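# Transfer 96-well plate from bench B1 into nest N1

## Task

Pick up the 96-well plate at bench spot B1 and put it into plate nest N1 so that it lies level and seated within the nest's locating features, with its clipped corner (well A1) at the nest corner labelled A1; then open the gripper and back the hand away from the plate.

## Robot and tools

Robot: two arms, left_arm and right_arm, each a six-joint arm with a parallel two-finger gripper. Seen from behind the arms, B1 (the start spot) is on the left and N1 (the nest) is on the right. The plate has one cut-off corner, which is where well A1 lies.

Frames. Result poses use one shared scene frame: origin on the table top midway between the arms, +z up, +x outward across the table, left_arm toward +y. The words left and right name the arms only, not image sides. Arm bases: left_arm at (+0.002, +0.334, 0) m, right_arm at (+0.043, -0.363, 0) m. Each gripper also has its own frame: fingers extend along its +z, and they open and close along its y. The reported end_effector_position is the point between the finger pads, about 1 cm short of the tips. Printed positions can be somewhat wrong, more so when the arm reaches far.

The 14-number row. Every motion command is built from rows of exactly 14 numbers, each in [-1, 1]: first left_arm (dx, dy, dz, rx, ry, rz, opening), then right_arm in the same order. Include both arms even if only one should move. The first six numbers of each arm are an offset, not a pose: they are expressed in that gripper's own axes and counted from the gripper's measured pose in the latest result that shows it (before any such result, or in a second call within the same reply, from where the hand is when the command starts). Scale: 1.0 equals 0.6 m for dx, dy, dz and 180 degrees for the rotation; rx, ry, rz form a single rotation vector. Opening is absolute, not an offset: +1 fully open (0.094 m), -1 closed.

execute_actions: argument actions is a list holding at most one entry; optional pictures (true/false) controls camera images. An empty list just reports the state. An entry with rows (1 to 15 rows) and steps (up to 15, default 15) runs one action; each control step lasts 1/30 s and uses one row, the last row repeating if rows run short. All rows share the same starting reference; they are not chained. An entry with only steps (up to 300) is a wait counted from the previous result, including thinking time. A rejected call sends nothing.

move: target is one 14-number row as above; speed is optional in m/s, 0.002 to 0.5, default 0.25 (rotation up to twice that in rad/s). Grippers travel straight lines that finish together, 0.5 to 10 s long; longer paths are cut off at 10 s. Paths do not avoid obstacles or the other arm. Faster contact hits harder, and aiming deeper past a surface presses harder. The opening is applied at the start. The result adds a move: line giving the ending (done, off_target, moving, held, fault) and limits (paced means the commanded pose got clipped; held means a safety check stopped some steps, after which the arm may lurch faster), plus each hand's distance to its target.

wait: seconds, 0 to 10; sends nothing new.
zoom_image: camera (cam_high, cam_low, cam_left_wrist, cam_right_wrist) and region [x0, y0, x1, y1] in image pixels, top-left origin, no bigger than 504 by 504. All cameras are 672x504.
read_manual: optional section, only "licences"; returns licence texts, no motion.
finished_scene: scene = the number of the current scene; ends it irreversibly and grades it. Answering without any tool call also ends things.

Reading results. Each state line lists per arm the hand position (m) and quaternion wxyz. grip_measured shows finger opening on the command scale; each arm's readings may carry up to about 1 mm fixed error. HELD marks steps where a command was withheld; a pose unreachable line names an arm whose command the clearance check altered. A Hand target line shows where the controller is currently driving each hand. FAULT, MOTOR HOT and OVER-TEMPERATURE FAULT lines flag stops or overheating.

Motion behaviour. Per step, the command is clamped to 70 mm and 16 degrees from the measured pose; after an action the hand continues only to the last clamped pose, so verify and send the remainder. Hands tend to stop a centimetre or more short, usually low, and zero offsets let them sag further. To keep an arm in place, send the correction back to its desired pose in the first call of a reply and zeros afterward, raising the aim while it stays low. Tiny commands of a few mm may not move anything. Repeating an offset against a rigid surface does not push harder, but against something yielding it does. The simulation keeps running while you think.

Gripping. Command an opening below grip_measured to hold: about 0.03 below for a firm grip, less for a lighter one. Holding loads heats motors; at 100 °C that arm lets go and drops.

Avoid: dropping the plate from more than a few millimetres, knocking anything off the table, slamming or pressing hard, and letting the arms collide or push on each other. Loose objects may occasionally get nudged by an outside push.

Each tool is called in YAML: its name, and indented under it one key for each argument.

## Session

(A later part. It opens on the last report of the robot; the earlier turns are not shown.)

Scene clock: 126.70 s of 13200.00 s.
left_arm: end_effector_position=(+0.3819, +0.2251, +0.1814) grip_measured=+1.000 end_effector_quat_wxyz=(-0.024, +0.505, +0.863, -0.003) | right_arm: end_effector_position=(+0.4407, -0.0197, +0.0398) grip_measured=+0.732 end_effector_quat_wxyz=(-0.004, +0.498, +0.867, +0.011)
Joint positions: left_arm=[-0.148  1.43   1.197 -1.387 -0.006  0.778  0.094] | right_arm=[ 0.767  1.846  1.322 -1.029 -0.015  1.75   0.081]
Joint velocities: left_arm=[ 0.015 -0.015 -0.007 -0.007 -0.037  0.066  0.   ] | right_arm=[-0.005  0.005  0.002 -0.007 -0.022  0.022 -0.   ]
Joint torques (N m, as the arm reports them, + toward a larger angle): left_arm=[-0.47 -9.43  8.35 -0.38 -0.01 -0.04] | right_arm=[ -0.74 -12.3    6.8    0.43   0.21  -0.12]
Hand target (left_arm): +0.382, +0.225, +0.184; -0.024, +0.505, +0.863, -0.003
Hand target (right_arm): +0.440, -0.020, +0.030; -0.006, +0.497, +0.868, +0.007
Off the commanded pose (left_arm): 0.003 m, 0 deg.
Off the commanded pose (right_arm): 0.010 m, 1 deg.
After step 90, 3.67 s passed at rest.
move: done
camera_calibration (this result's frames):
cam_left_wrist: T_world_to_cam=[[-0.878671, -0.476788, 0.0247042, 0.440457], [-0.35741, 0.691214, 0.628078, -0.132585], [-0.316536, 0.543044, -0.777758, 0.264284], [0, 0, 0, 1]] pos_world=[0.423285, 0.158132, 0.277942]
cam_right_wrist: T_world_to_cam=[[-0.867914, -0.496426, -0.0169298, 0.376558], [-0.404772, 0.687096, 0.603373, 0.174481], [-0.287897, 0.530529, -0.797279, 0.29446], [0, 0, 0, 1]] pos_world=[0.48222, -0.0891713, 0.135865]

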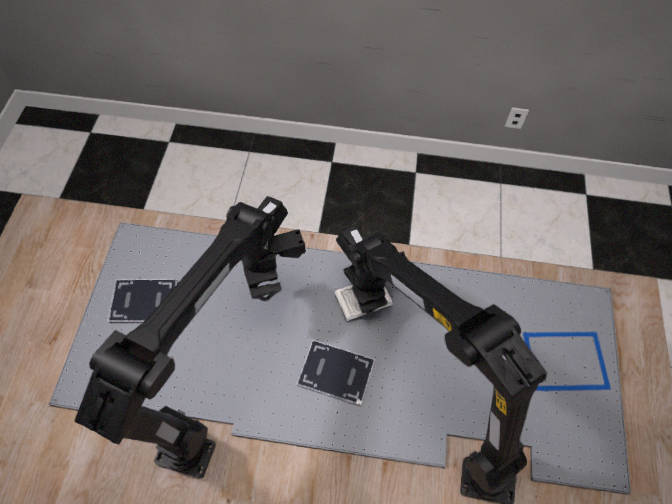

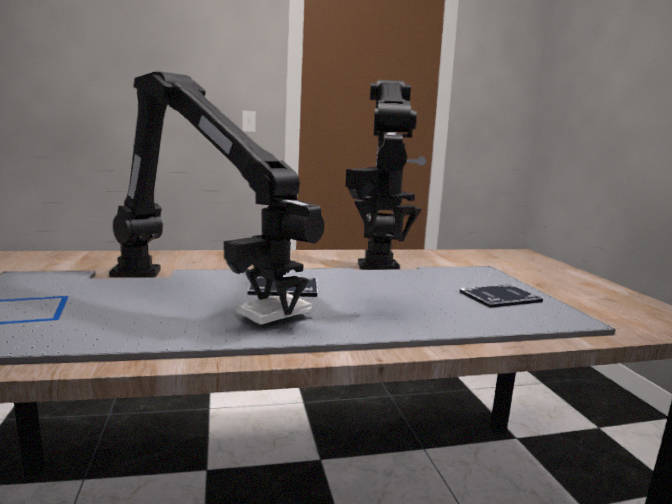

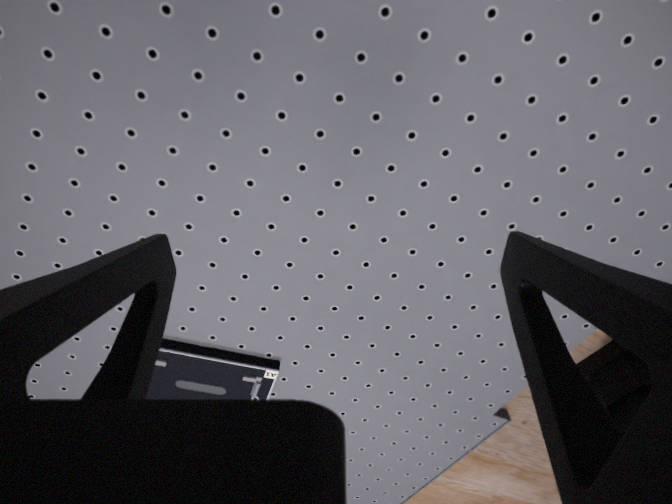

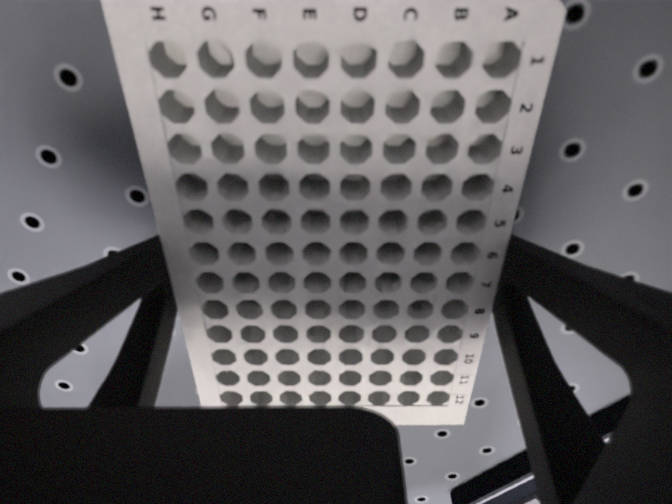

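move:
  target: [0,0,-0.005,0,0,0,1, 0,0,0.043,0.007,-0.007,0,0.71]
  speed: 0.015

Scene clock: 132.40 s of 13200.00 s.
left_arm: end_effector_position=(+0.3819, +0.2251, +0.1814) grip_measured=+1.000 end_effector_quat_wxyz=(-0.024, +0.505, +0.863, -0.003) | right_arm: end_effector_position=(+0.4427, -0.0211, +0.0256) grip_measured=+0.732 end_effector_quat_wxyz=(+0.000, +0.498, +0.867, +0.002)
Joint positions: left_arm=[-0.148  1.43   1.197 -1.387 -0.006  0.778  0.094] | right_arm=[ 0.767  1.874  1.322 -1.015 -0.001  1.75   0.081]
Joint velocities: left_arm=[ 0.005 -0.005 -0.007  0.007 -0.051  0.007  0.   ] | right_arm=[ 0.005 -0.005  0.012 -0.007  0.007  0.037  0.001]
Joint torques (N m, as the arm reports them, + toward a larger angle): left_arm=[-0.45 -9.43  8.36 -0.38 -0.01 -0.04] | right_arm=[ -0.34 -12.46   6.7    0.36   0.36  -0.06]
Hand target (left_arm): +0.382, +0.225, +0.184; -0.024, +0.505, +0.863, -0.003
Hand target (right_arm): +0.440, -0.020, +0.014; -0.000, +0.498, +0.867, -0.004
Off the commanded pose (left_arm): 0.003 m, 0 deg.
Off the commanded pose (right_arm): 0.012 m, 1 deg.
After step 90, 0.73 s passed at rest.
move: off_target (right_arm)
camera_calibration (this result's frames):
cam_left_wrist: T_world_to_cam=[[-0.878671, -0.476788, 0.0247042, 0.440457], [-0.35741, 0.691214, 0.628078, -0.132585], [-0.316536, 0.543044, -0.777758, 0.264284], [0, 0, 0, 1]] pos_world=[0.423285, 0.158132, 0.277942]
cam_right_wrist: T_world_to_cam=[[-0.868011, -0.496513, -0.00563721, 0.377208], [-0.403594, 0.698865, 0.590507, 0.184862], [-0.289255, 0.514842, -0.807013, 0.284959], [0, 0, 0, 1]] pos_world=[0.484455, -0.088614, 0.122929]

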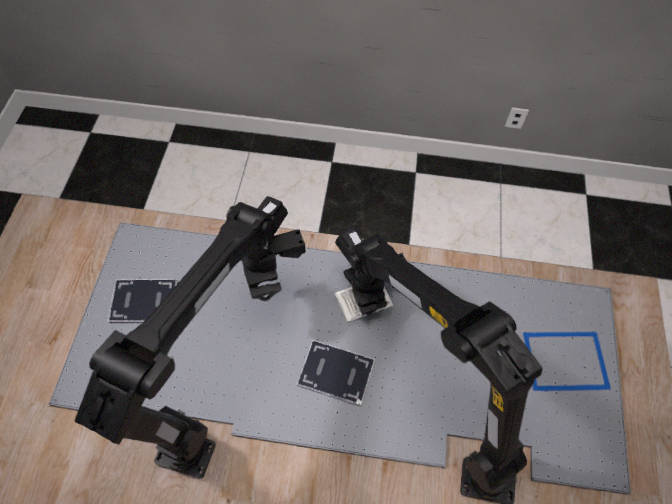

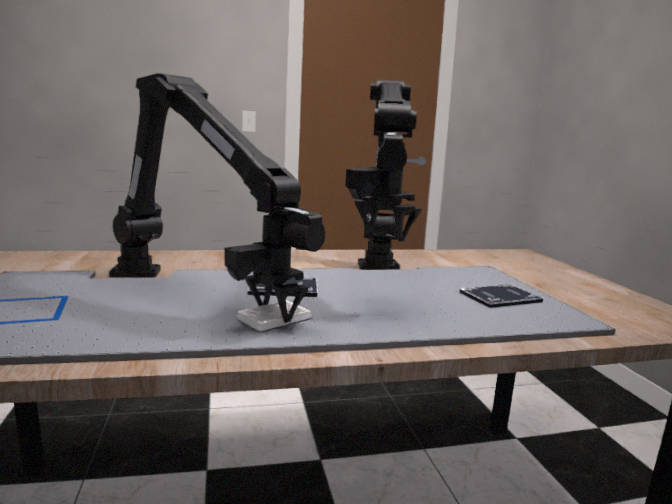

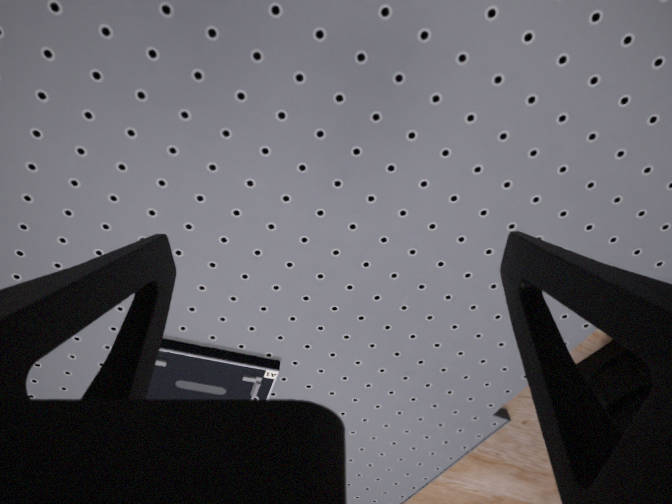

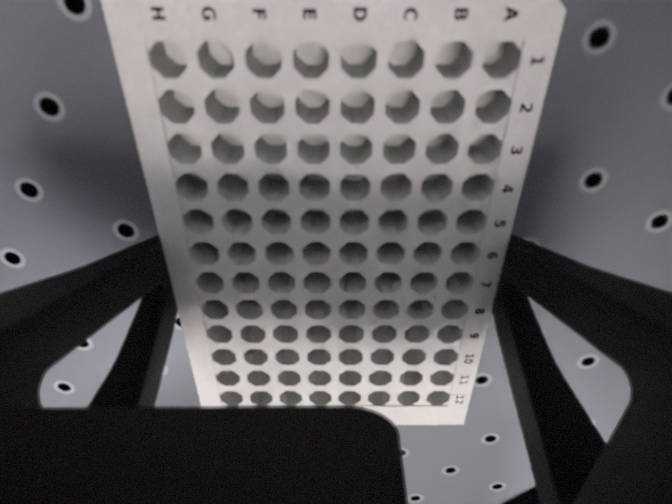

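Not yet touching; lower a little more.

move:
  target: [0,0,-0.005,0,0,0,1, 0,0,0.018,0,0,0,0.71]
  speed: 0.01

Scene clock: 135.90 s of 13200.00 s.
left_arm: end_effector_position=(+0.3819, +0.2251, +0.1814) grip_measured=+1.000 end_effector_quat_wxyz=(-0.024, +0.505, +0.863, -0.003) | right_arm: end_effector_position=(+0.4435, -0.0204, +0.0240) grip_measured=+0.732 end_effector_quat_wxyz=(+0.001, +0.498, +0.867, +0.006)
Joint positions: left_arm=[-0.148  1.43   1.197 -1.387 -0.006  0.778  0.094] | right_arm=[ 0.767  1.874  1.317 -1.002 -0.001  1.75   0.081]
Joint velocities: left_arm=[-0.005 -0.005 -0.007  0.007 -0.066 -0.022  0.   ] | right_arm=[-0.005  0.005 -0.007 -0.002  0.007  0.007  0.001]
Joint torques (N m, as the arm reports them, + toward a larger angle): left_arm=[-0.49 -9.43  8.36 -0.37 -0.01 -0.04] | right_arm=[ -0.8  -13.35   6.65   0.39   0.22  -0.11]
Hand target (left_arm): +0.382, +0.225, +0.184; -0.024, +0.505, +0.863, -0.003
Hand target (right_arm): +0.443, -0.021, +0.015; +0.000, +0.498, +0.867, +0.002
Off the commanded pose (left_arm): 0.003 m, 0 deg.
Off the commanded pose (right_arm): 0.009 m, 0 deg.
move: done
camera_calibration (this result's frames):
cam_left_wrist: T_world_to_cam=[[-0.878671, -0.476788, 0.0247042, 0.440457], [-0.35741, 0.691214, 0.628078, -0.132585], [-0.316536, 0.543044, -0.777758, 0.264284], [0, 0, 0, 1]] pos_world=[0.423285, 0.158132, 0.277942]
cam_right_wrist: T_world_to_cam=[[-0.867953, -0.496463, -0.0135061, 0.378318], [-0.407191, 0.695786, 0.591673, 0.187165], [-0.284346, 0.519044, -0.806065, 0.281445], [0, 0, 0, 1]] pos_world=[0.484602, -0.0884882, 0.121232]

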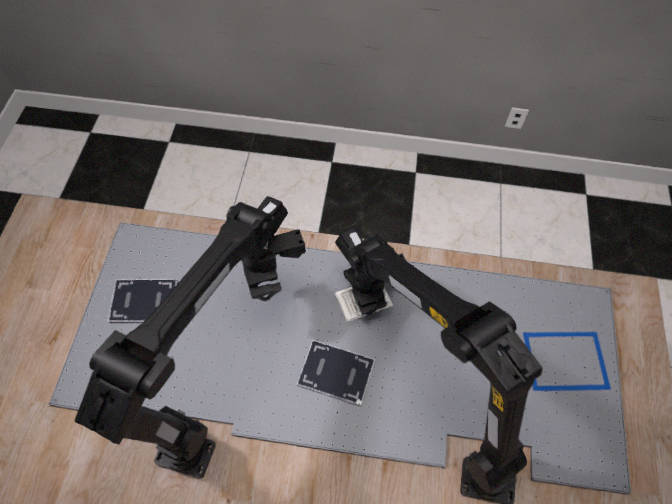

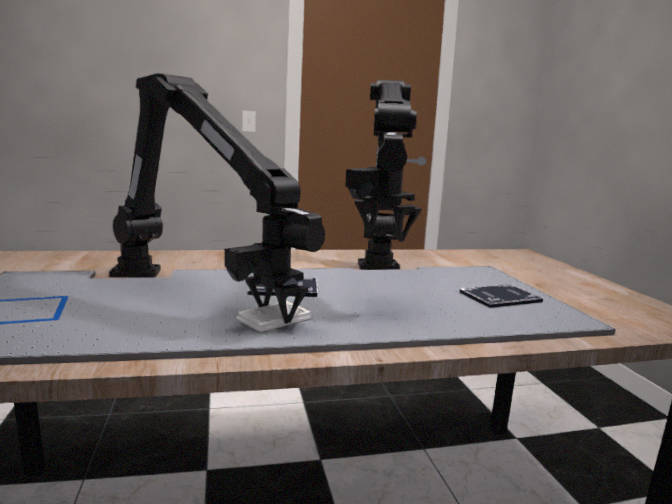

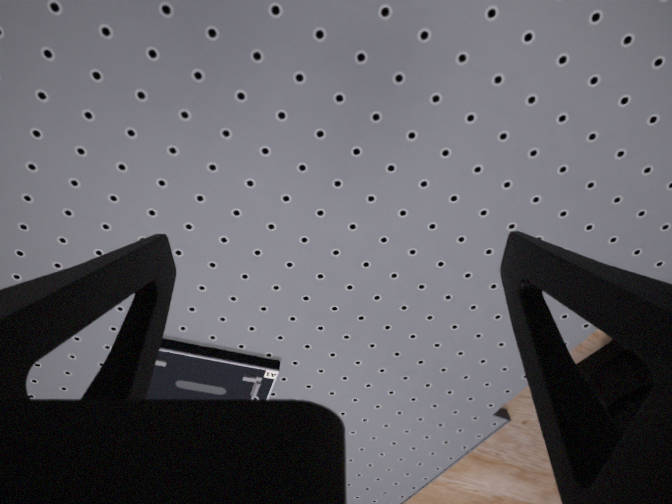

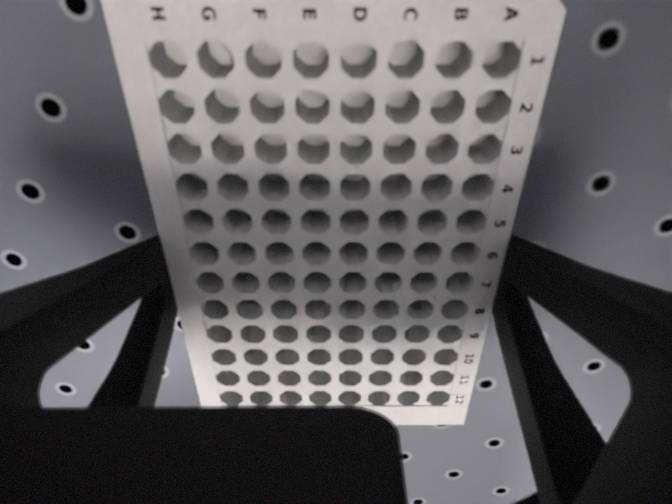

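move:
  target: [0,0,-0.005,0,0,0,1, 0,0,0.022,0.008,-0.002,0,0.71]
  speed: 0.01

zoom_image:
  camera: "cam_low"
  region: [200, 260, 360, 350]

Scene clock: 140.27 s of 13200.00 s.
left_arm: end_effector_position=(+0.3819, +0.2251, +0.1814) grip_measured=+1.000 end_effector_quat_wxyz=(-0.024, +0.505, +0.863, -0.003) | right_arm: end_effector_position=(+0.4432, -0.0207, +0.0223) grip_measured=+0.732 end_effector_quat_wxyz=(+0.001, +0.498, +0.867, +0.004)
Joint positions: left_arm=[-0.148  1.43   1.197 -1.387 -0.006  0.778  0.094] | right_arm=[ 0.767  1.877  1.317 -1.002 -0.001  1.75   0.081]
Joint velocities: left_arm=[-0.005 -0.005 -0.017  0.002  0.007 -0.022  0.   ] | right_arm=[ 0.005  0.005  0.022 -0.012  0.066  0.051 -0.   ]
Joint torques (N m, as the arm reports them, + toward a larger angle): left_arm=[-0.43 -9.44  8.35 -0.38  0.   -0.04] | right_arm=[ -0.71 -12.09   7.57  -0.3    0.28  -0.1 ]
Hand target (left_arm): +0.382, +0.225, +0.184; -0.024, +0.505, +0.863, -0.003
Hand target (right_arm): +0.443, -0.021, +0.011; -0.002, +0.498, +0.867, -0.006
Off the commanded pose (left_arm): 0.003 m, 0 deg.
Off the commanded pose (right_arm): 0.011 m, 1 deg.
move: off_target (right_arm)
camera_calibration (this result's frames):
cam_left_wrist: T_world_to_cam=[[-0.878671, -0.476788, 0.0247042, 0.440457], [-0.35741, 0.691214, 0.628078, -0.132585], [-0.316536, 0.543044, -0.777758, 0.264284], [0, 0, 0, 1]] pos_world=[0.423285, 0.158132, 0.277942]
cam_right_wrist: T_world_to_cam=[[-0.867984, -0.496489, -0.0101338, 0.377871], [-0.405649, 0.697107, 0.591178, 0.187598], [-0.286449, 0.517244, -0.806477, 0.280996], [0, 0, 0, 1]] pos_world=[0.484576, -0.0885109, 0.119543]

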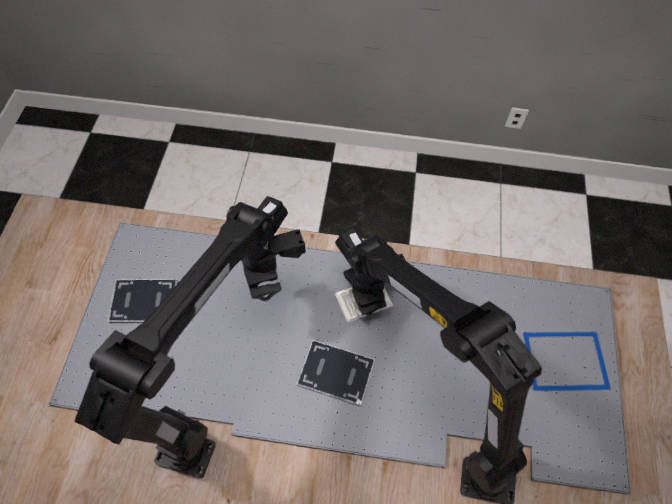

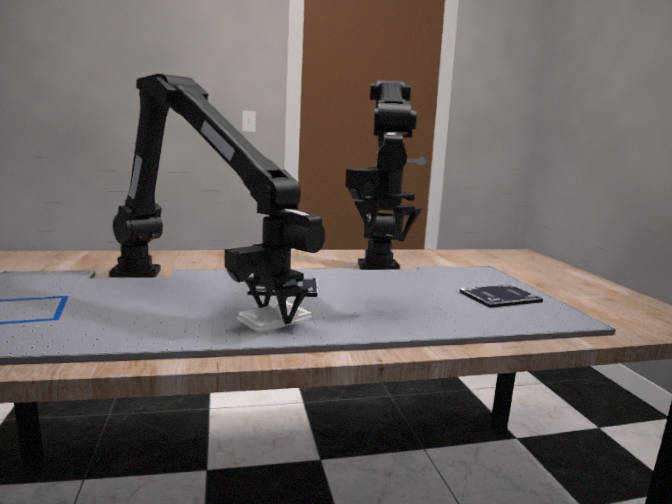

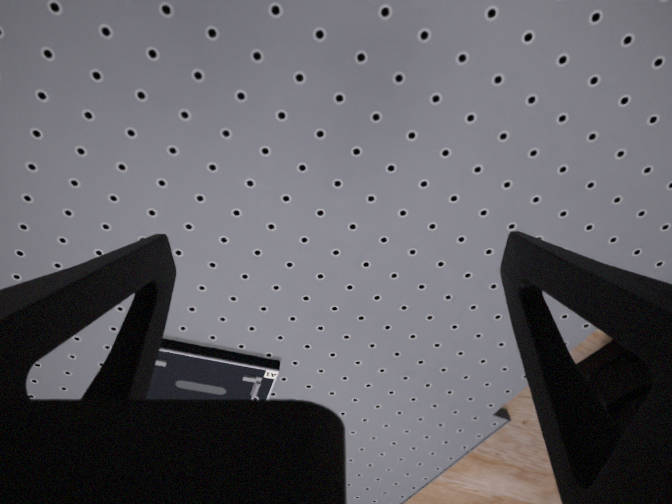

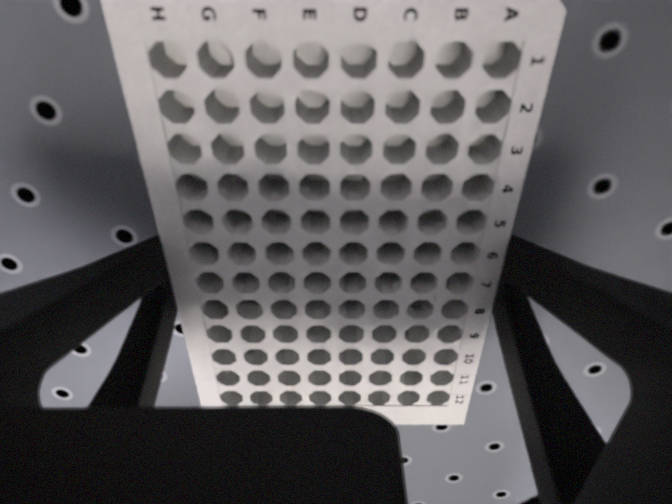

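Region (200, 260, 360, 350) of cam_low's 672x504 image, scaled by 3.150, with more detail than that image has; it fills the top 284 rows of this view, and the rest is white.

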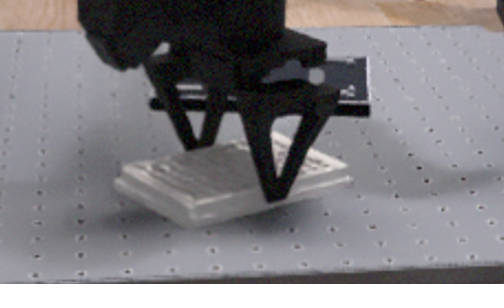

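execute_actions:
  actions:
    - {"rows":[[0,0,-0.005,0,0,0,1, 0,0,0,0,0,0,1]],"steps":12}
  pictures: false

execute_actions:
  actions:
    - {"rows":[[0,0,0,0,0,0,1, 0.0015,0.008,-0.006,-0.0035,0.0006,0,1],[0,0,0,0,0,0,1, 0.003,0.016,-0.012,-0.007,0.0013,0,1],[0,0,0,0,0,0,1, 0.0045,0.024,-0.019,-0.0105,0.002,0,1],[0,0,0,0,0,0,1, 0.006,0.032,-0.025,-0.014,0.0026,0,1],[0,0,0,0,0,0,1, 0.006,0.032,-0.031,-0.014,0.0026,0,1],[0,0,0,0,0,0,1, 0.006,0.032,-0.037,-0.014,0.0026,0,1],[0,0,0,0,0,0,1, 0.006,0.032,-0.043,-0.014,0.0026,0,1],[0,0,0,0,0,0,1, 0.006,0.032,-0.05,-0.014,0.0026,0,1],[0,0,0,0,0,0,1, 0.006,0.032,-0.057,-0.014,0.0026,0,1],[0,0,0,0,0,0,1, 0.006,0.032,-0.064,-0.014,0.0026,0,1],[0,0,0,0,0,0,1, 0.006,0.032,-0.071,-0.014,0.0026,0,1],[0,0,0,0,0,0,1, 0.006,0.032,-0.078,-0.014,0.0026,0,1],[0,0,0,0,0,0,1, 0.006,0.032,-0.085,-0.014,0.0026,0,1],[0,0,0,0,0,0,1, 0.006,0.032,-0.092,-0.014,0.0026,0,1],[0,0,0,0,0,0,1, 0.006,0.032,-0.1,-0.014,0.0026,0,1]],"steps":15}

Scene clock: 148.03 s of 13200.00 s.
left_arm: end_effector_position=(+0.3819, +0.2251, +0.1814) grip_measured=+1.000 end_effector_quat_wxyz=(-0.024, +0.505, +0.863, -0.003) | right_arm: end_effector_position=(+0.4432, -0.0207, +0.0223) grip_measured=+1.000 end_effector_quat_wxyz=(+0.001, +0.498, +0.867, +0.004)
Joint positions: left_arm=[-0.148  1.43   1.197 -1.387 -0.006  0.778  0.094] | right_arm=[ 0.767  1.877  1.317 -1.002 -0.001  1.75   0.094]
Joint velocities: left_arm=[-0.015  0.005 -0.002  0.007  0.022 -0.051  0.   ] | right_arm=[-0.005  0.005 -0.007 -0.007 -0.037 -0.022  0.   ]
Joint torques (N m, as the arm reports them, + toward a larger angle): left_arm=[-0.45 -9.43  8.36 -0.38 -0.01 -0.04] | right_arm=[ -0.77 -13.95   6.92  -0.18   0.22  -0.12]
Hand target (left_arm): +0.382, +0.225, +0.184; -0.024, +0.505, +0.863, -0.003
Hand target (right_arm): +0.443, -0.021, +0.022; +0.001, +0.498, +0.867, +0.004
Off the commanded pose (left_arm): 0.003 m, 0 deg.
Off the commanded pose (right_arm): 0.000 m, 0 deg.
Steps of this call (steps 1 to 90: nothing new was sent; then 4.37 s passed at rest; steps 91 to 102: all 12 steps of this action). Readings (end_effector_position):
91: left_arm (+0.3819, +0.2251, +0.1814) | right_arm (+0.4432, -0.0207, +0.0223)
92: left_arm (+0.3819, +0.2251, +0.1814) | right_arm (+0.4432, -0.0207, +0.0223)
94: left_arm (+0.3819, +0.2251, +0.1814) | right_arm (+0.4432, -0.0207, +0.0223)
98: left_arm (+0.3819, +0.2251, +0.1814) | right_arm (+0.4432, -0.0207, +0.0223)
102: the state above

Scene clock: 148.53 s of 13200.00 s.
left_arm: end_effector_position=(+0.3819, +0.2251, +0.1814) grip_measured=+1.000 end_effector_quat_wxyz=(-0.024, +0.505, +0.863, -0.003) | right_arm: end_effector_position=(+0.4369, -0.0261, +0.0358) grip_measured=+1.000 end_effector_quat_wxyz=(-0.005, +0.498, +0.867, -0.013)
Joint positions: left_arm=[-0.148  1.43   1.197 -1.387 -0.006  0.778  0.094] | right_arm=[ 0.767  1.861  1.333 -1.071 -0.001  1.75   0.094]
Joint velocities: left_arm=[-0.005 -0.015  0.002 -0.007  0.022 -0.022  0.   ] | right_arm=[-0.015 -0.161  0.12  -0.305 -0.022 -0.022  0.   ]
Joint torques (N m, as the arm reports them, + toward a larger angle): left_arm=[-0.44 -9.29  7.88 -0.11  0.   -0.04] | right_arm=[ -0.77 -16.83  11.16  -0.54   0.21  -0.11]
Hand target (left_arm): +0.382, +0.225, +0.181; -0.024, +0.505, +0.863, -0.003
Hand target (right_arm): +0.456, -0.009, +0.082; +0.008, +0.497, +0.867, +0.026
Off the commanded pose (left_arm): 0.000 m, 0 deg.
Off the commanded pose (right_arm): 0.054 m, 5 deg.
Steps of this call (steps 1 to 15: all 15 steps of this action). Readings (end_effector_position):
1: left_arm (+0.3819, +0.2251, +0.1814) | right_arm (+0.4432, -0.0207, +0.0223)
2: left_arm (+0.3819, +0.2251, +0.1814) | right_arm (+0.4432, -0.0207, +0.0223)
4: left_arm (+0.3819, +0.2251, +0.1814) | right_arm (+0.4432, -0.0207, +0.0223)
8: left_arm (+0.3819, +0.2251, +0.1814) | right_arm (+0.4417, -0.0219, +0.0224)
15: the state above
camera_calibration (this result's frames):
cam_left_wrist: T_world_to_cam=[[-0.878671, -0.476788, 0.0247042, 0.440457], [-0.35741, 0.691214, 0.628078, -0.132585], [-0.316536, 0.543044, -0.777758, 0.264284], [0, 0, 0, 1]] pos_world=[0.423285, 0.158132, 0.277942]
cam_right_wrist: T_world_to_cam=[[-0.867758, -0.496296, 0.0262115, 0.368461], [-0.389109, 0.711264, 0.585404, 0.174121], [-0.309177, 0.49779, -0.810318, 0.302499], [0, 0, 0, 1]] pos_world=[0.481012, -0.0915612, 0.133531]

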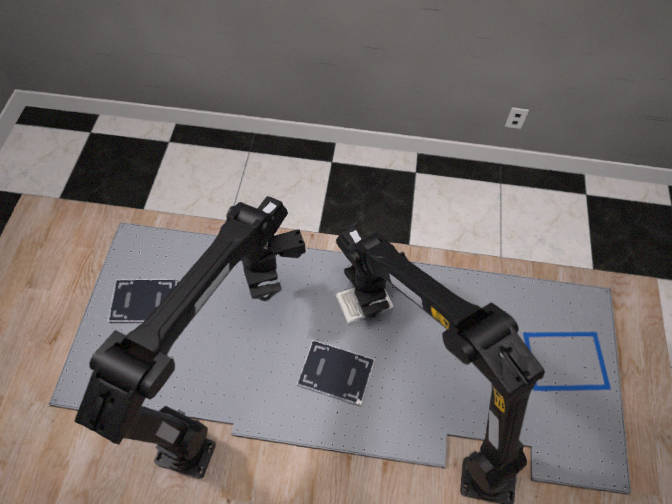

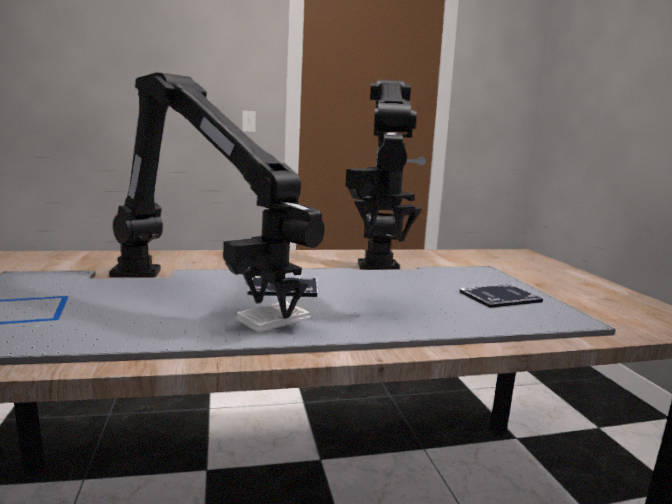

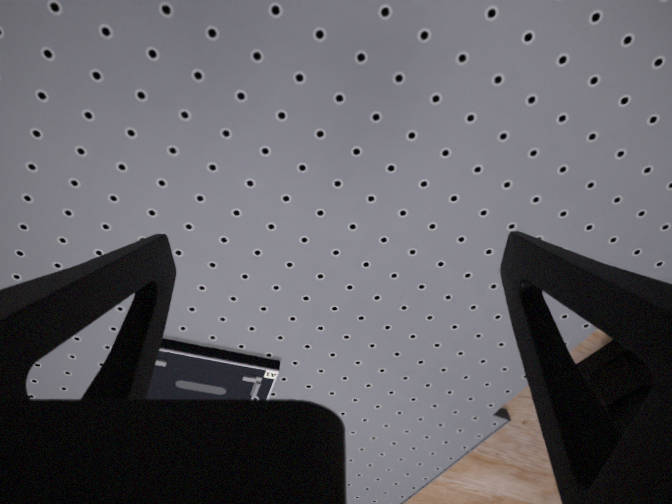

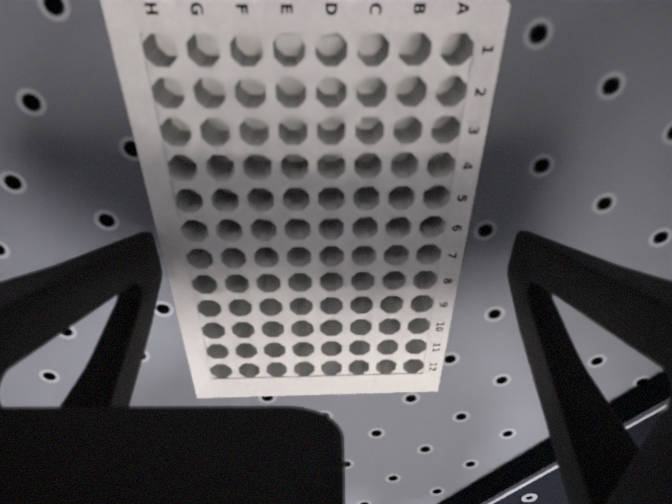

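move:
  target: [-0.443,-0.0965,0.096,-0.0146,-0.0255,-0.005,1, -0.423,-0.511,-0.273,0,0,0,1]
  speed: 0.3

Scene clock: 159.33 s of 13200.00 s.
left_arm: end_effector_position=(+0.4407, -0.0223, +0.1031) grip_measured=+1.000 end_effector_quat_wxyz=(-0.001, +0.503, +0.864, +0.002) | right_arm: end_effector_position=(+0.3060, -0.3956, +0.2073) grip_measured=+1.000 end_effector_quat_wxyz=(-0.004, +0.501, +0.865, -0.011)
Joint positions: left_arm=[-0.549  1.886  1.566 -1.253 -0.003  0.372  0.094] | right_arm=[-0.051  1.041  0.94  -1.486  0.018  0.939  0.094]
Joint velocities: left_arm=[ 0.005 -0.024 -0.017  0.012 -0.066 -0.007  0.   ] | right_arm=[-0.005 -0.005 -0.017  0.007 -0.007 -0.022  0.   ]
Joint torques (N m, as the arm reports them, + toward a larger angle): left_arm=[ -0.2  -14.59  11.8    0.13  -0.2   -0.14] | right_arm=[-0.99 -3.87  8.82 -0.71  0.09 -0.19]
Hand target (left_arm): +0.457, -0.034, +0.118; +0.024, +0.497, +0.867, -0.000
Hand target (right_arm): +0.306, -0.396, +0.212; -0.004, +0.498, +0.867, -0.010
Off the commanded pose (left_arm): 0.025 m, 3 deg.
Off the commanded pose (right_arm): 0.003 m, 0 deg.
After step 90, 5.67 s passed at rest.
move: off_target (left_arm)
camera_calibration (this result's frames):
cam_left_wrist: T_world_to_cam=[[-0.876845, -0.480716, -0.0073971, 0.378516], [-0.387916, 0.698318, 0.601559, 0.124849], [-0.284013, 0.530344, -0.798794, 0.343874], [0, 0, 0, 1]] pos_world=[0.477996, -0.0875975, 0.20238]
cam_right_wrist: T_world_to_cam=[[-0.871522, -0.489857, 0.0221151, 0.0715262], [-0.386092, 0.713317, 0.584903, 0.285626], [-0.302294, 0.501218, -0.810801, 0.584268], [0, 0, 0, 1]] pos_world=[0.349235, -0.46155, 0.30508]

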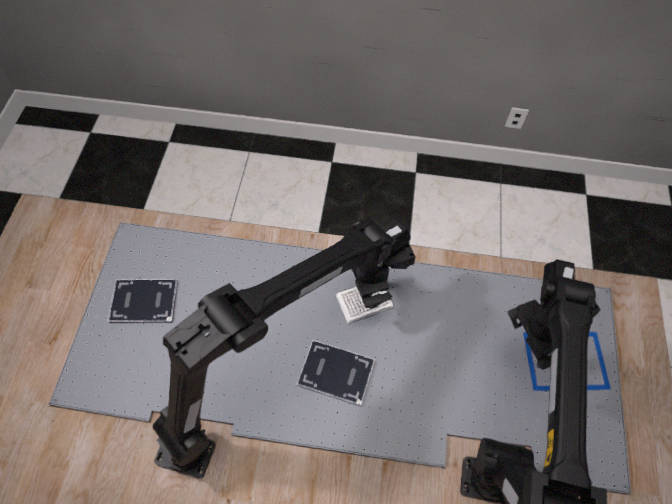

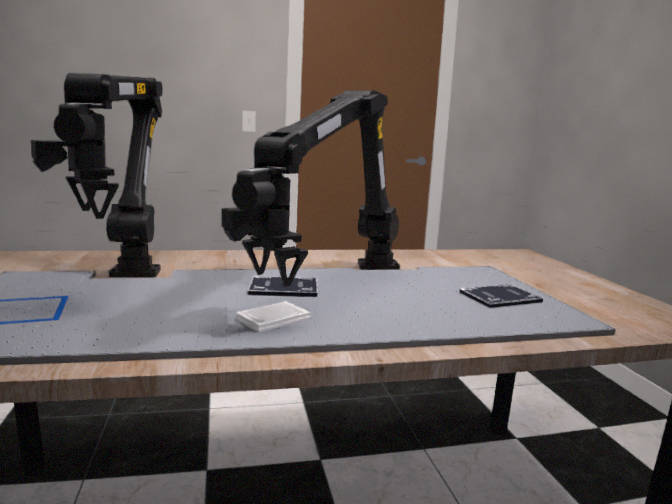

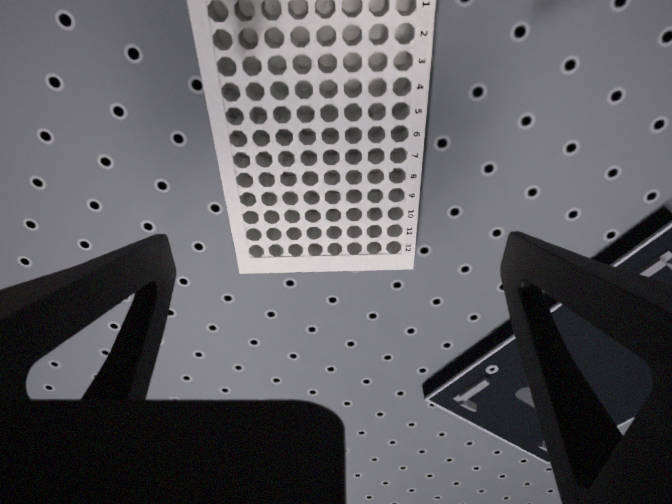

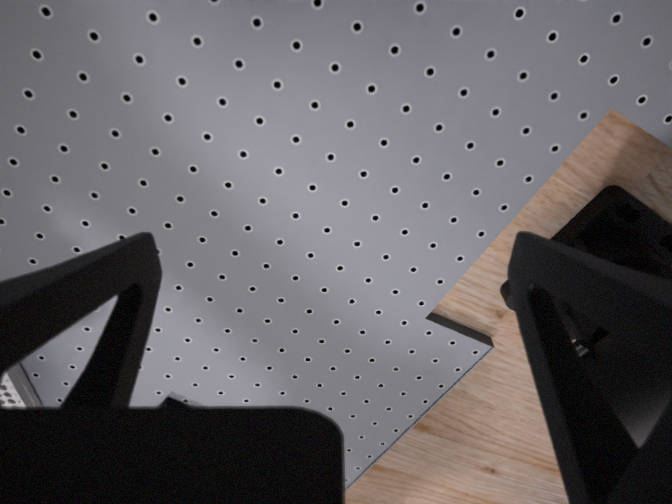

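move:
  target: [0.004,0.022,0.1,0,0,-0.008,1, 0,0,-0.005,0,0,0,1]
  speed: 0.06

Scene clock: 170.60 s of 13200.00 s.
left_arm: end_effector_position=(+0.4490, -0.0176, +0.0519) grip_measured=+1.000 end_effector_quat_wxyz=(+0.002, +0.496, +0.868, +0.001) | right_arm: end_effector_position=(+0.3060, -0.3956, +0.2073) grip_measured=+1.000 end_effector_quat_wxyz=(-0.004, +0.500, +0.866, -0.011)
Joint positions: left_arm=[-0.534  1.941  1.505 -1.132 -0.003  0.371  0.094] | right_arm=[-0.051  1.041  0.94  -1.486  0.018  0.937  0.094]
Joint velocities: left_arm=[-0.015  0.005 -0.012 -0.002  0.037  0.022  0.   ] | right_arm=[-0.005 -0.005 -0.002 -0.002 -0.037 -0.007  0.   ]
Joint torques (N m, as the arm reports them, + toward a larger angle): left_arm=[  0.28 -14.56   7.03   0.36  -0.02  -0.06] | right_arm=[-0.77 -4.11  8.61 -0.52  0.21 -0.09]
Hand target (left_arm): +0.451, -0.014, +0.043; -0.002, +0.492, +0.871, +0.002
Hand target (right_arm): +0.306, -0.396, +0.210; -0.004, +0.501, +0.865, -0.011
Off the commanded pose (left_arm): 0.010 m, 1 deg.
Off the commanded pose (right_arm): 0.003 m, 0 deg.
After step 90, 6.87 s passed at rest.
move: done
camera_calibration (this result's frames):
cam_left_wrist: T_world_to_cam=[[-0.868987, -0.494737, -0.00984656, 0.38407], [-0.40211, 0.694415, 0.596738, 0.162167], [-0.28839, 0.522517, -0.802376, 0.304903], [0, 0, 0, 1]] pos_world=[0.486892, -0.0819146, 0.151657]
cam_right_wrist: T_world_to_cam=[[-0.870211, -0.492183, 0.0221272, 0.0702022], [-0.38797, 0.712255, 0.584955, 0.28577], [-0.303665, 0.500449, -0.810764, 0.584376], [0, 0, 0, 1]] pos_world=[0.349415, -0.461439, 0.305075]

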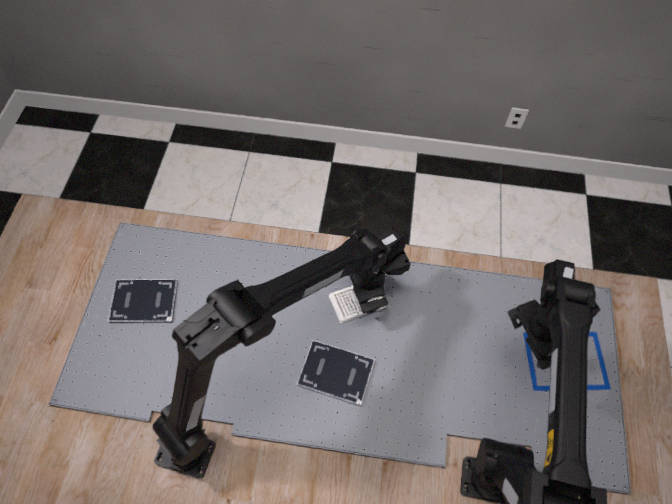

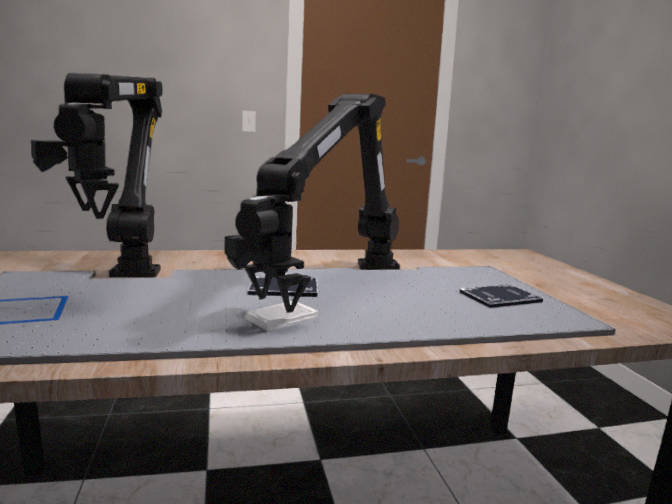

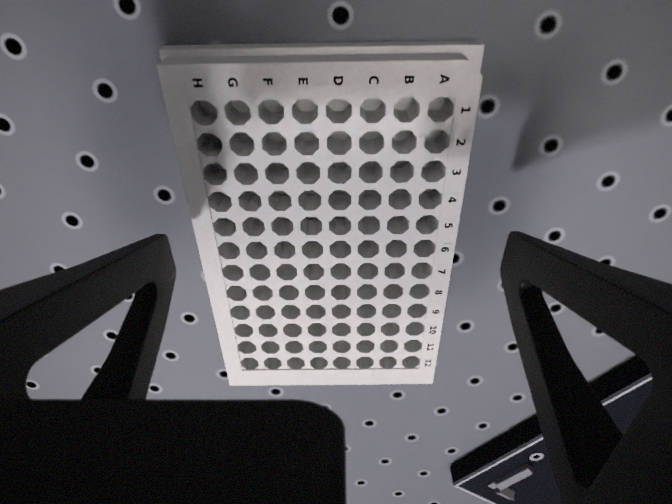

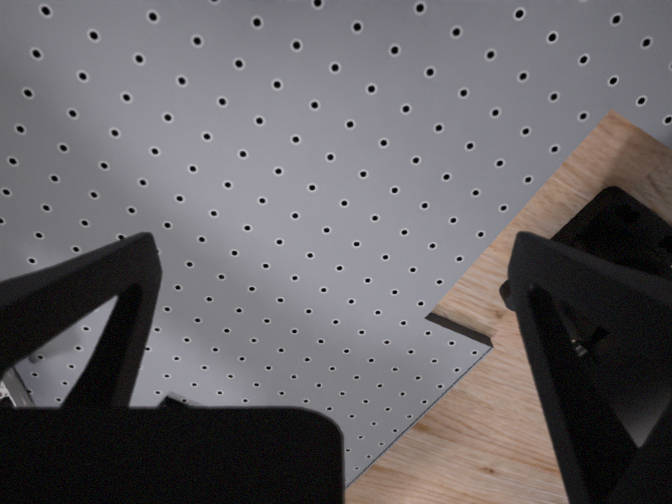

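move:
  target: [0.035,0.0125,0.014,0,0,0.004,1, 0,0,-0.005,0,0,0,1]
  speed: 0.04

Scene clock: 192.97 s of 13200.00 s.
left_arm: end_effector_position=(+0.4421, +0.0028, +0.0369) grip_measured=+1.000 end_effector_quat_wxyz=(-0.009, +0.499, +0.867, +0.003) | right_arm: end_effector_position=(+0.3060, -0.3956, +0.2073) grip_measured=+1.000 end_effector_quat_wxyz=(-0.004, +0.500, +0.866, -0.011)
Joint positions: left_arm=[-0.512  1.929  1.442 -1.103 -0.003  0.4    0.094] | right_arm=[-0.051  1.041  0.94  -1.486  0.018  0.937  0.094]
Joint velocities: left_arm=[-0.005 -0.005  0.022 -0.012 -0.007 -0.066  0.   ] | right_arm=[ 0.015  0.005 -0.017  0.002 -0.007  0.007  0.   ]
Joint torques (N m, as the arm reports them, + toward a larger angle): left_arm=[  0.06 -16.66   6.64   0.36  -0.02   0.04] | right_arm=[-0.73 -4.07  8.59 -0.54  0.21 -0.11]
Hand target (left_arm): +0.445, +0.004, +0.043; +0.002, +0.501, +0.865, +0.001
Hand target (right_arm): +0.306, -0.396, +0.210; -0.004, +0.500, +0.866, -0.011
Off the commanded pose (left_arm): 0.007 m, 1 deg.
Off the commanded pose (right_arm): 0.003 m, 0 deg.
After step 100, 18.07 s passed at rest.
move: done
camera_calibration (this result's frames):
cam_left_wrist: T_world_to_cam=[[-0.872646, -0.488352, -0.00110926, 0.389285], [-0.386543, 0.689329, 0.612707, 0.146754], [-0.298452, 0.535105, -0.790309, 0.284096], [0, 0, 0, 1]] pos_world=[0.481224, -0.0630747, 0.135038]
cam_right_wrist: T_world_to_cam=[[-0.870211, -0.492183, 0.0221272, 0.0702022], [-0.38797, 0.712255, 0.584955, 0.28577], [-0.303665, 0.500449, -0.810764, 0.584376], [0, 0, 0, 1]] pos_world=[0.349415, -0.461439, 0.305075]

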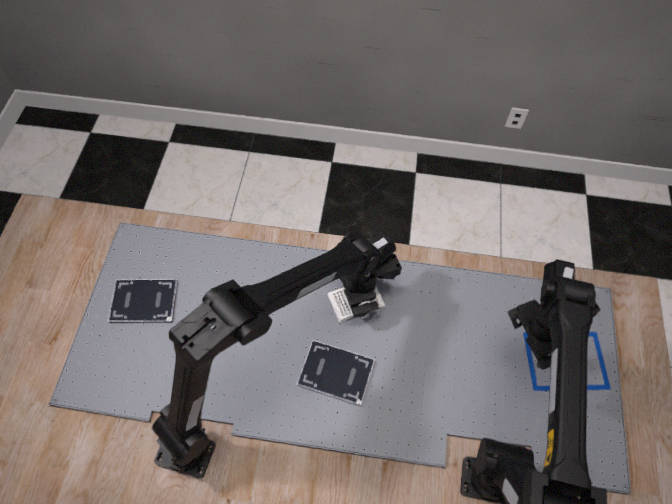

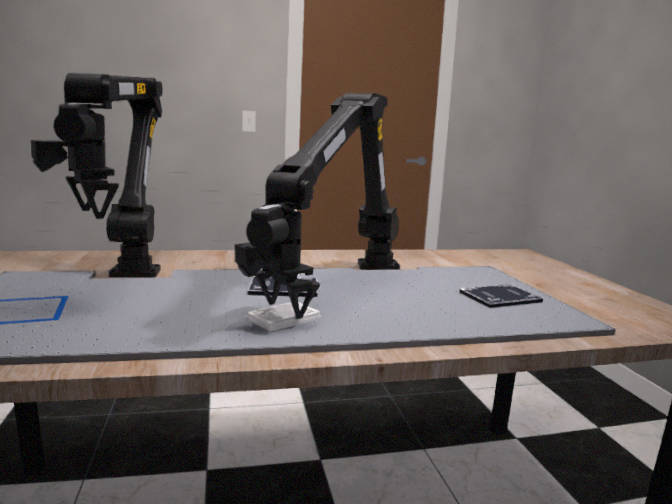

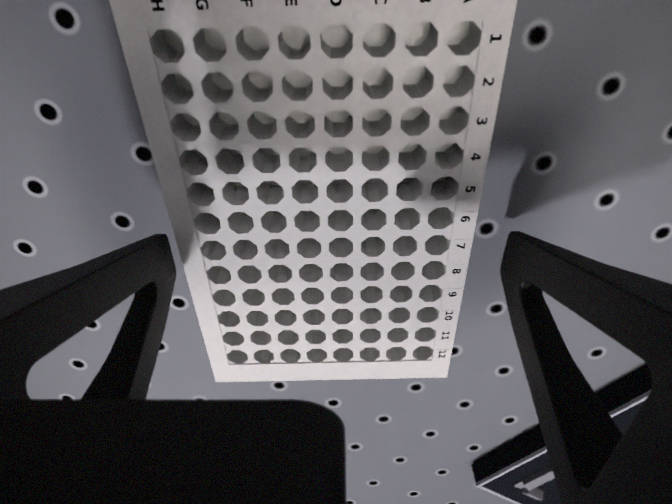

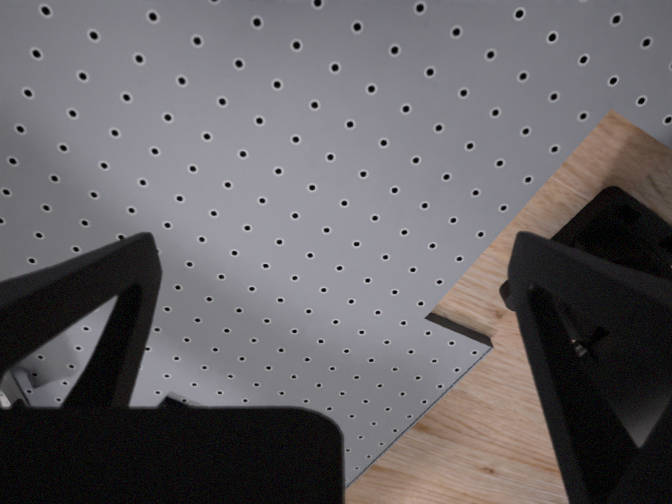

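move:
  target: [0,0.012,-0.003,-0.001,-0.006,-0.006,1, 0,0,-0.005,0,0,0,1]
  speed: 0.02

Scene clock: 200.40 s of 13200.00 s.
left_arm: end_effector_position=(+0.4453, +0.0049, +0.0368) grip_measured=+1.000 end_effector_quat_wxyz=(-0.006, +0.497, +0.868, +0.002) | right_arm: end_effector_position=(+0.3060, -0.3956, +0.2073) grip_measured=+1.000 end_effector_quat_wxyz=(-0.004, +0.500, +0.866, -0.011)
Joint positions: left_arm=[-0.506  1.929  1.442 -1.097 -0.003  0.401  0.094] | right_arm=[-0.051  1.041  0.94  -1.486  0.018  0.937  0.094]
Joint velocities: left_arm=[-0.024 -0.015 -0.017  0.002 -0.051 -0.022  0.   ] | right_arm=[-0.005  0.005  0.002  0.002  0.051 -0.095  0.   ]
Joint torques (N m, as the arm reports them, + toward a larger angle): left_arm=[  0.17 -15.78   6.93   0.34   0.15  -0.1 ] | right_arm=[-0.7  -4.13  8.6  -0.53  0.22 -0.11]
Hand target (left_arm): +0.448, +0.006, +0.039; -0.000, +0.491, +0.871, -0.001
Hand target (right_arm): +0.306, -0.396, +0.210; -0.004, +0.500, +0.866, -0.011
Off the commanded pose (left_arm): 0.004 m, 1 deg.
Off the commanded pose (right_arm): 0.003 m, 0 deg.
After step 90, 3.50 s passed at rest.
move: done
camera_calibration (this result's frames):
cam_left_wrist: T_world_to_cam=[[-0.869826, -0.49335, -0.00290701, 0.391864], [-0.392959, 0.68924, 0.608712, 0.149593], [-0.298305, 0.530616, -0.793386, 0.284004], [0, 0, 0, 1]] pos_world=[0.484357, -0.0604762, 0.135405]
cam_right_wrist: T_world_to_cam=[[-0.870211, -0.492183, 0.0221272, 0.0702022], [-0.38797, 0.712255, 0.584955, 0.28577], [-0.303665, 0.500449, -0.810764, 0.584376], [0, 0, 0, 1]] pos_world=[0.349415, -0.461439, 0.305075]

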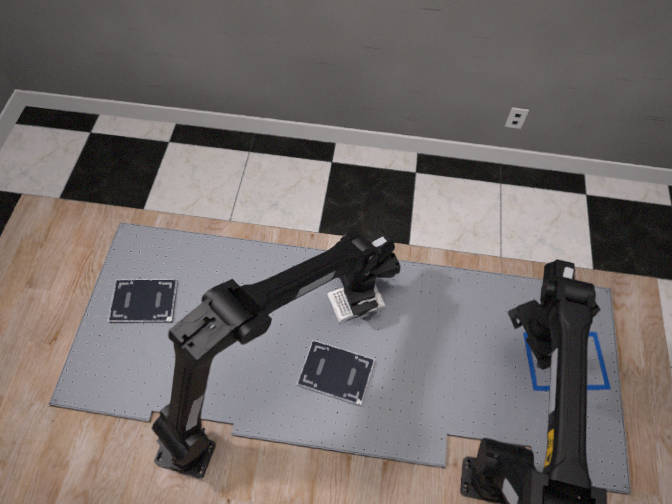

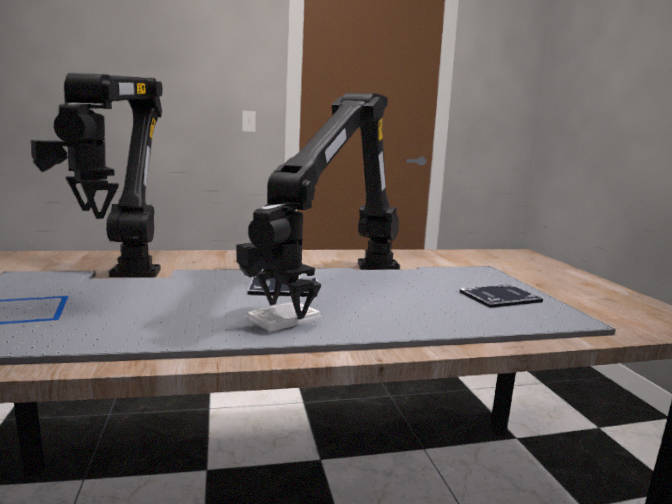

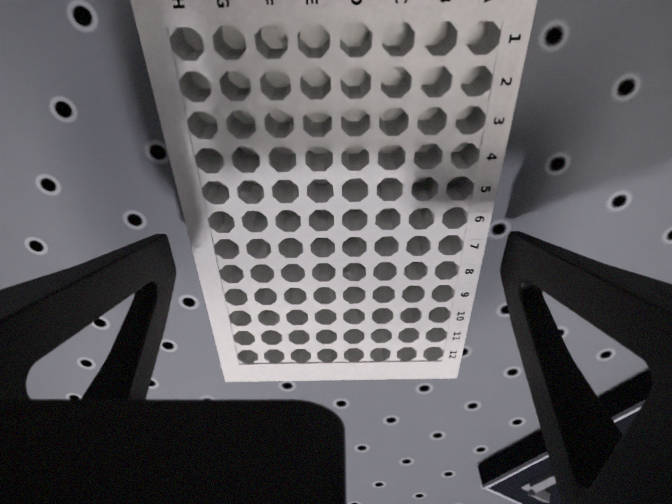

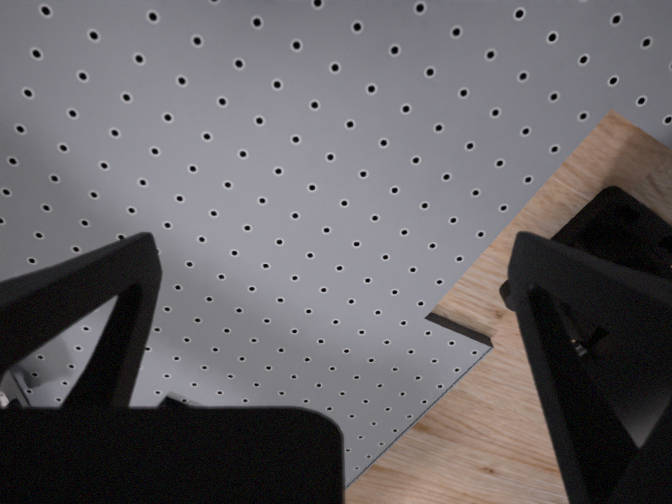

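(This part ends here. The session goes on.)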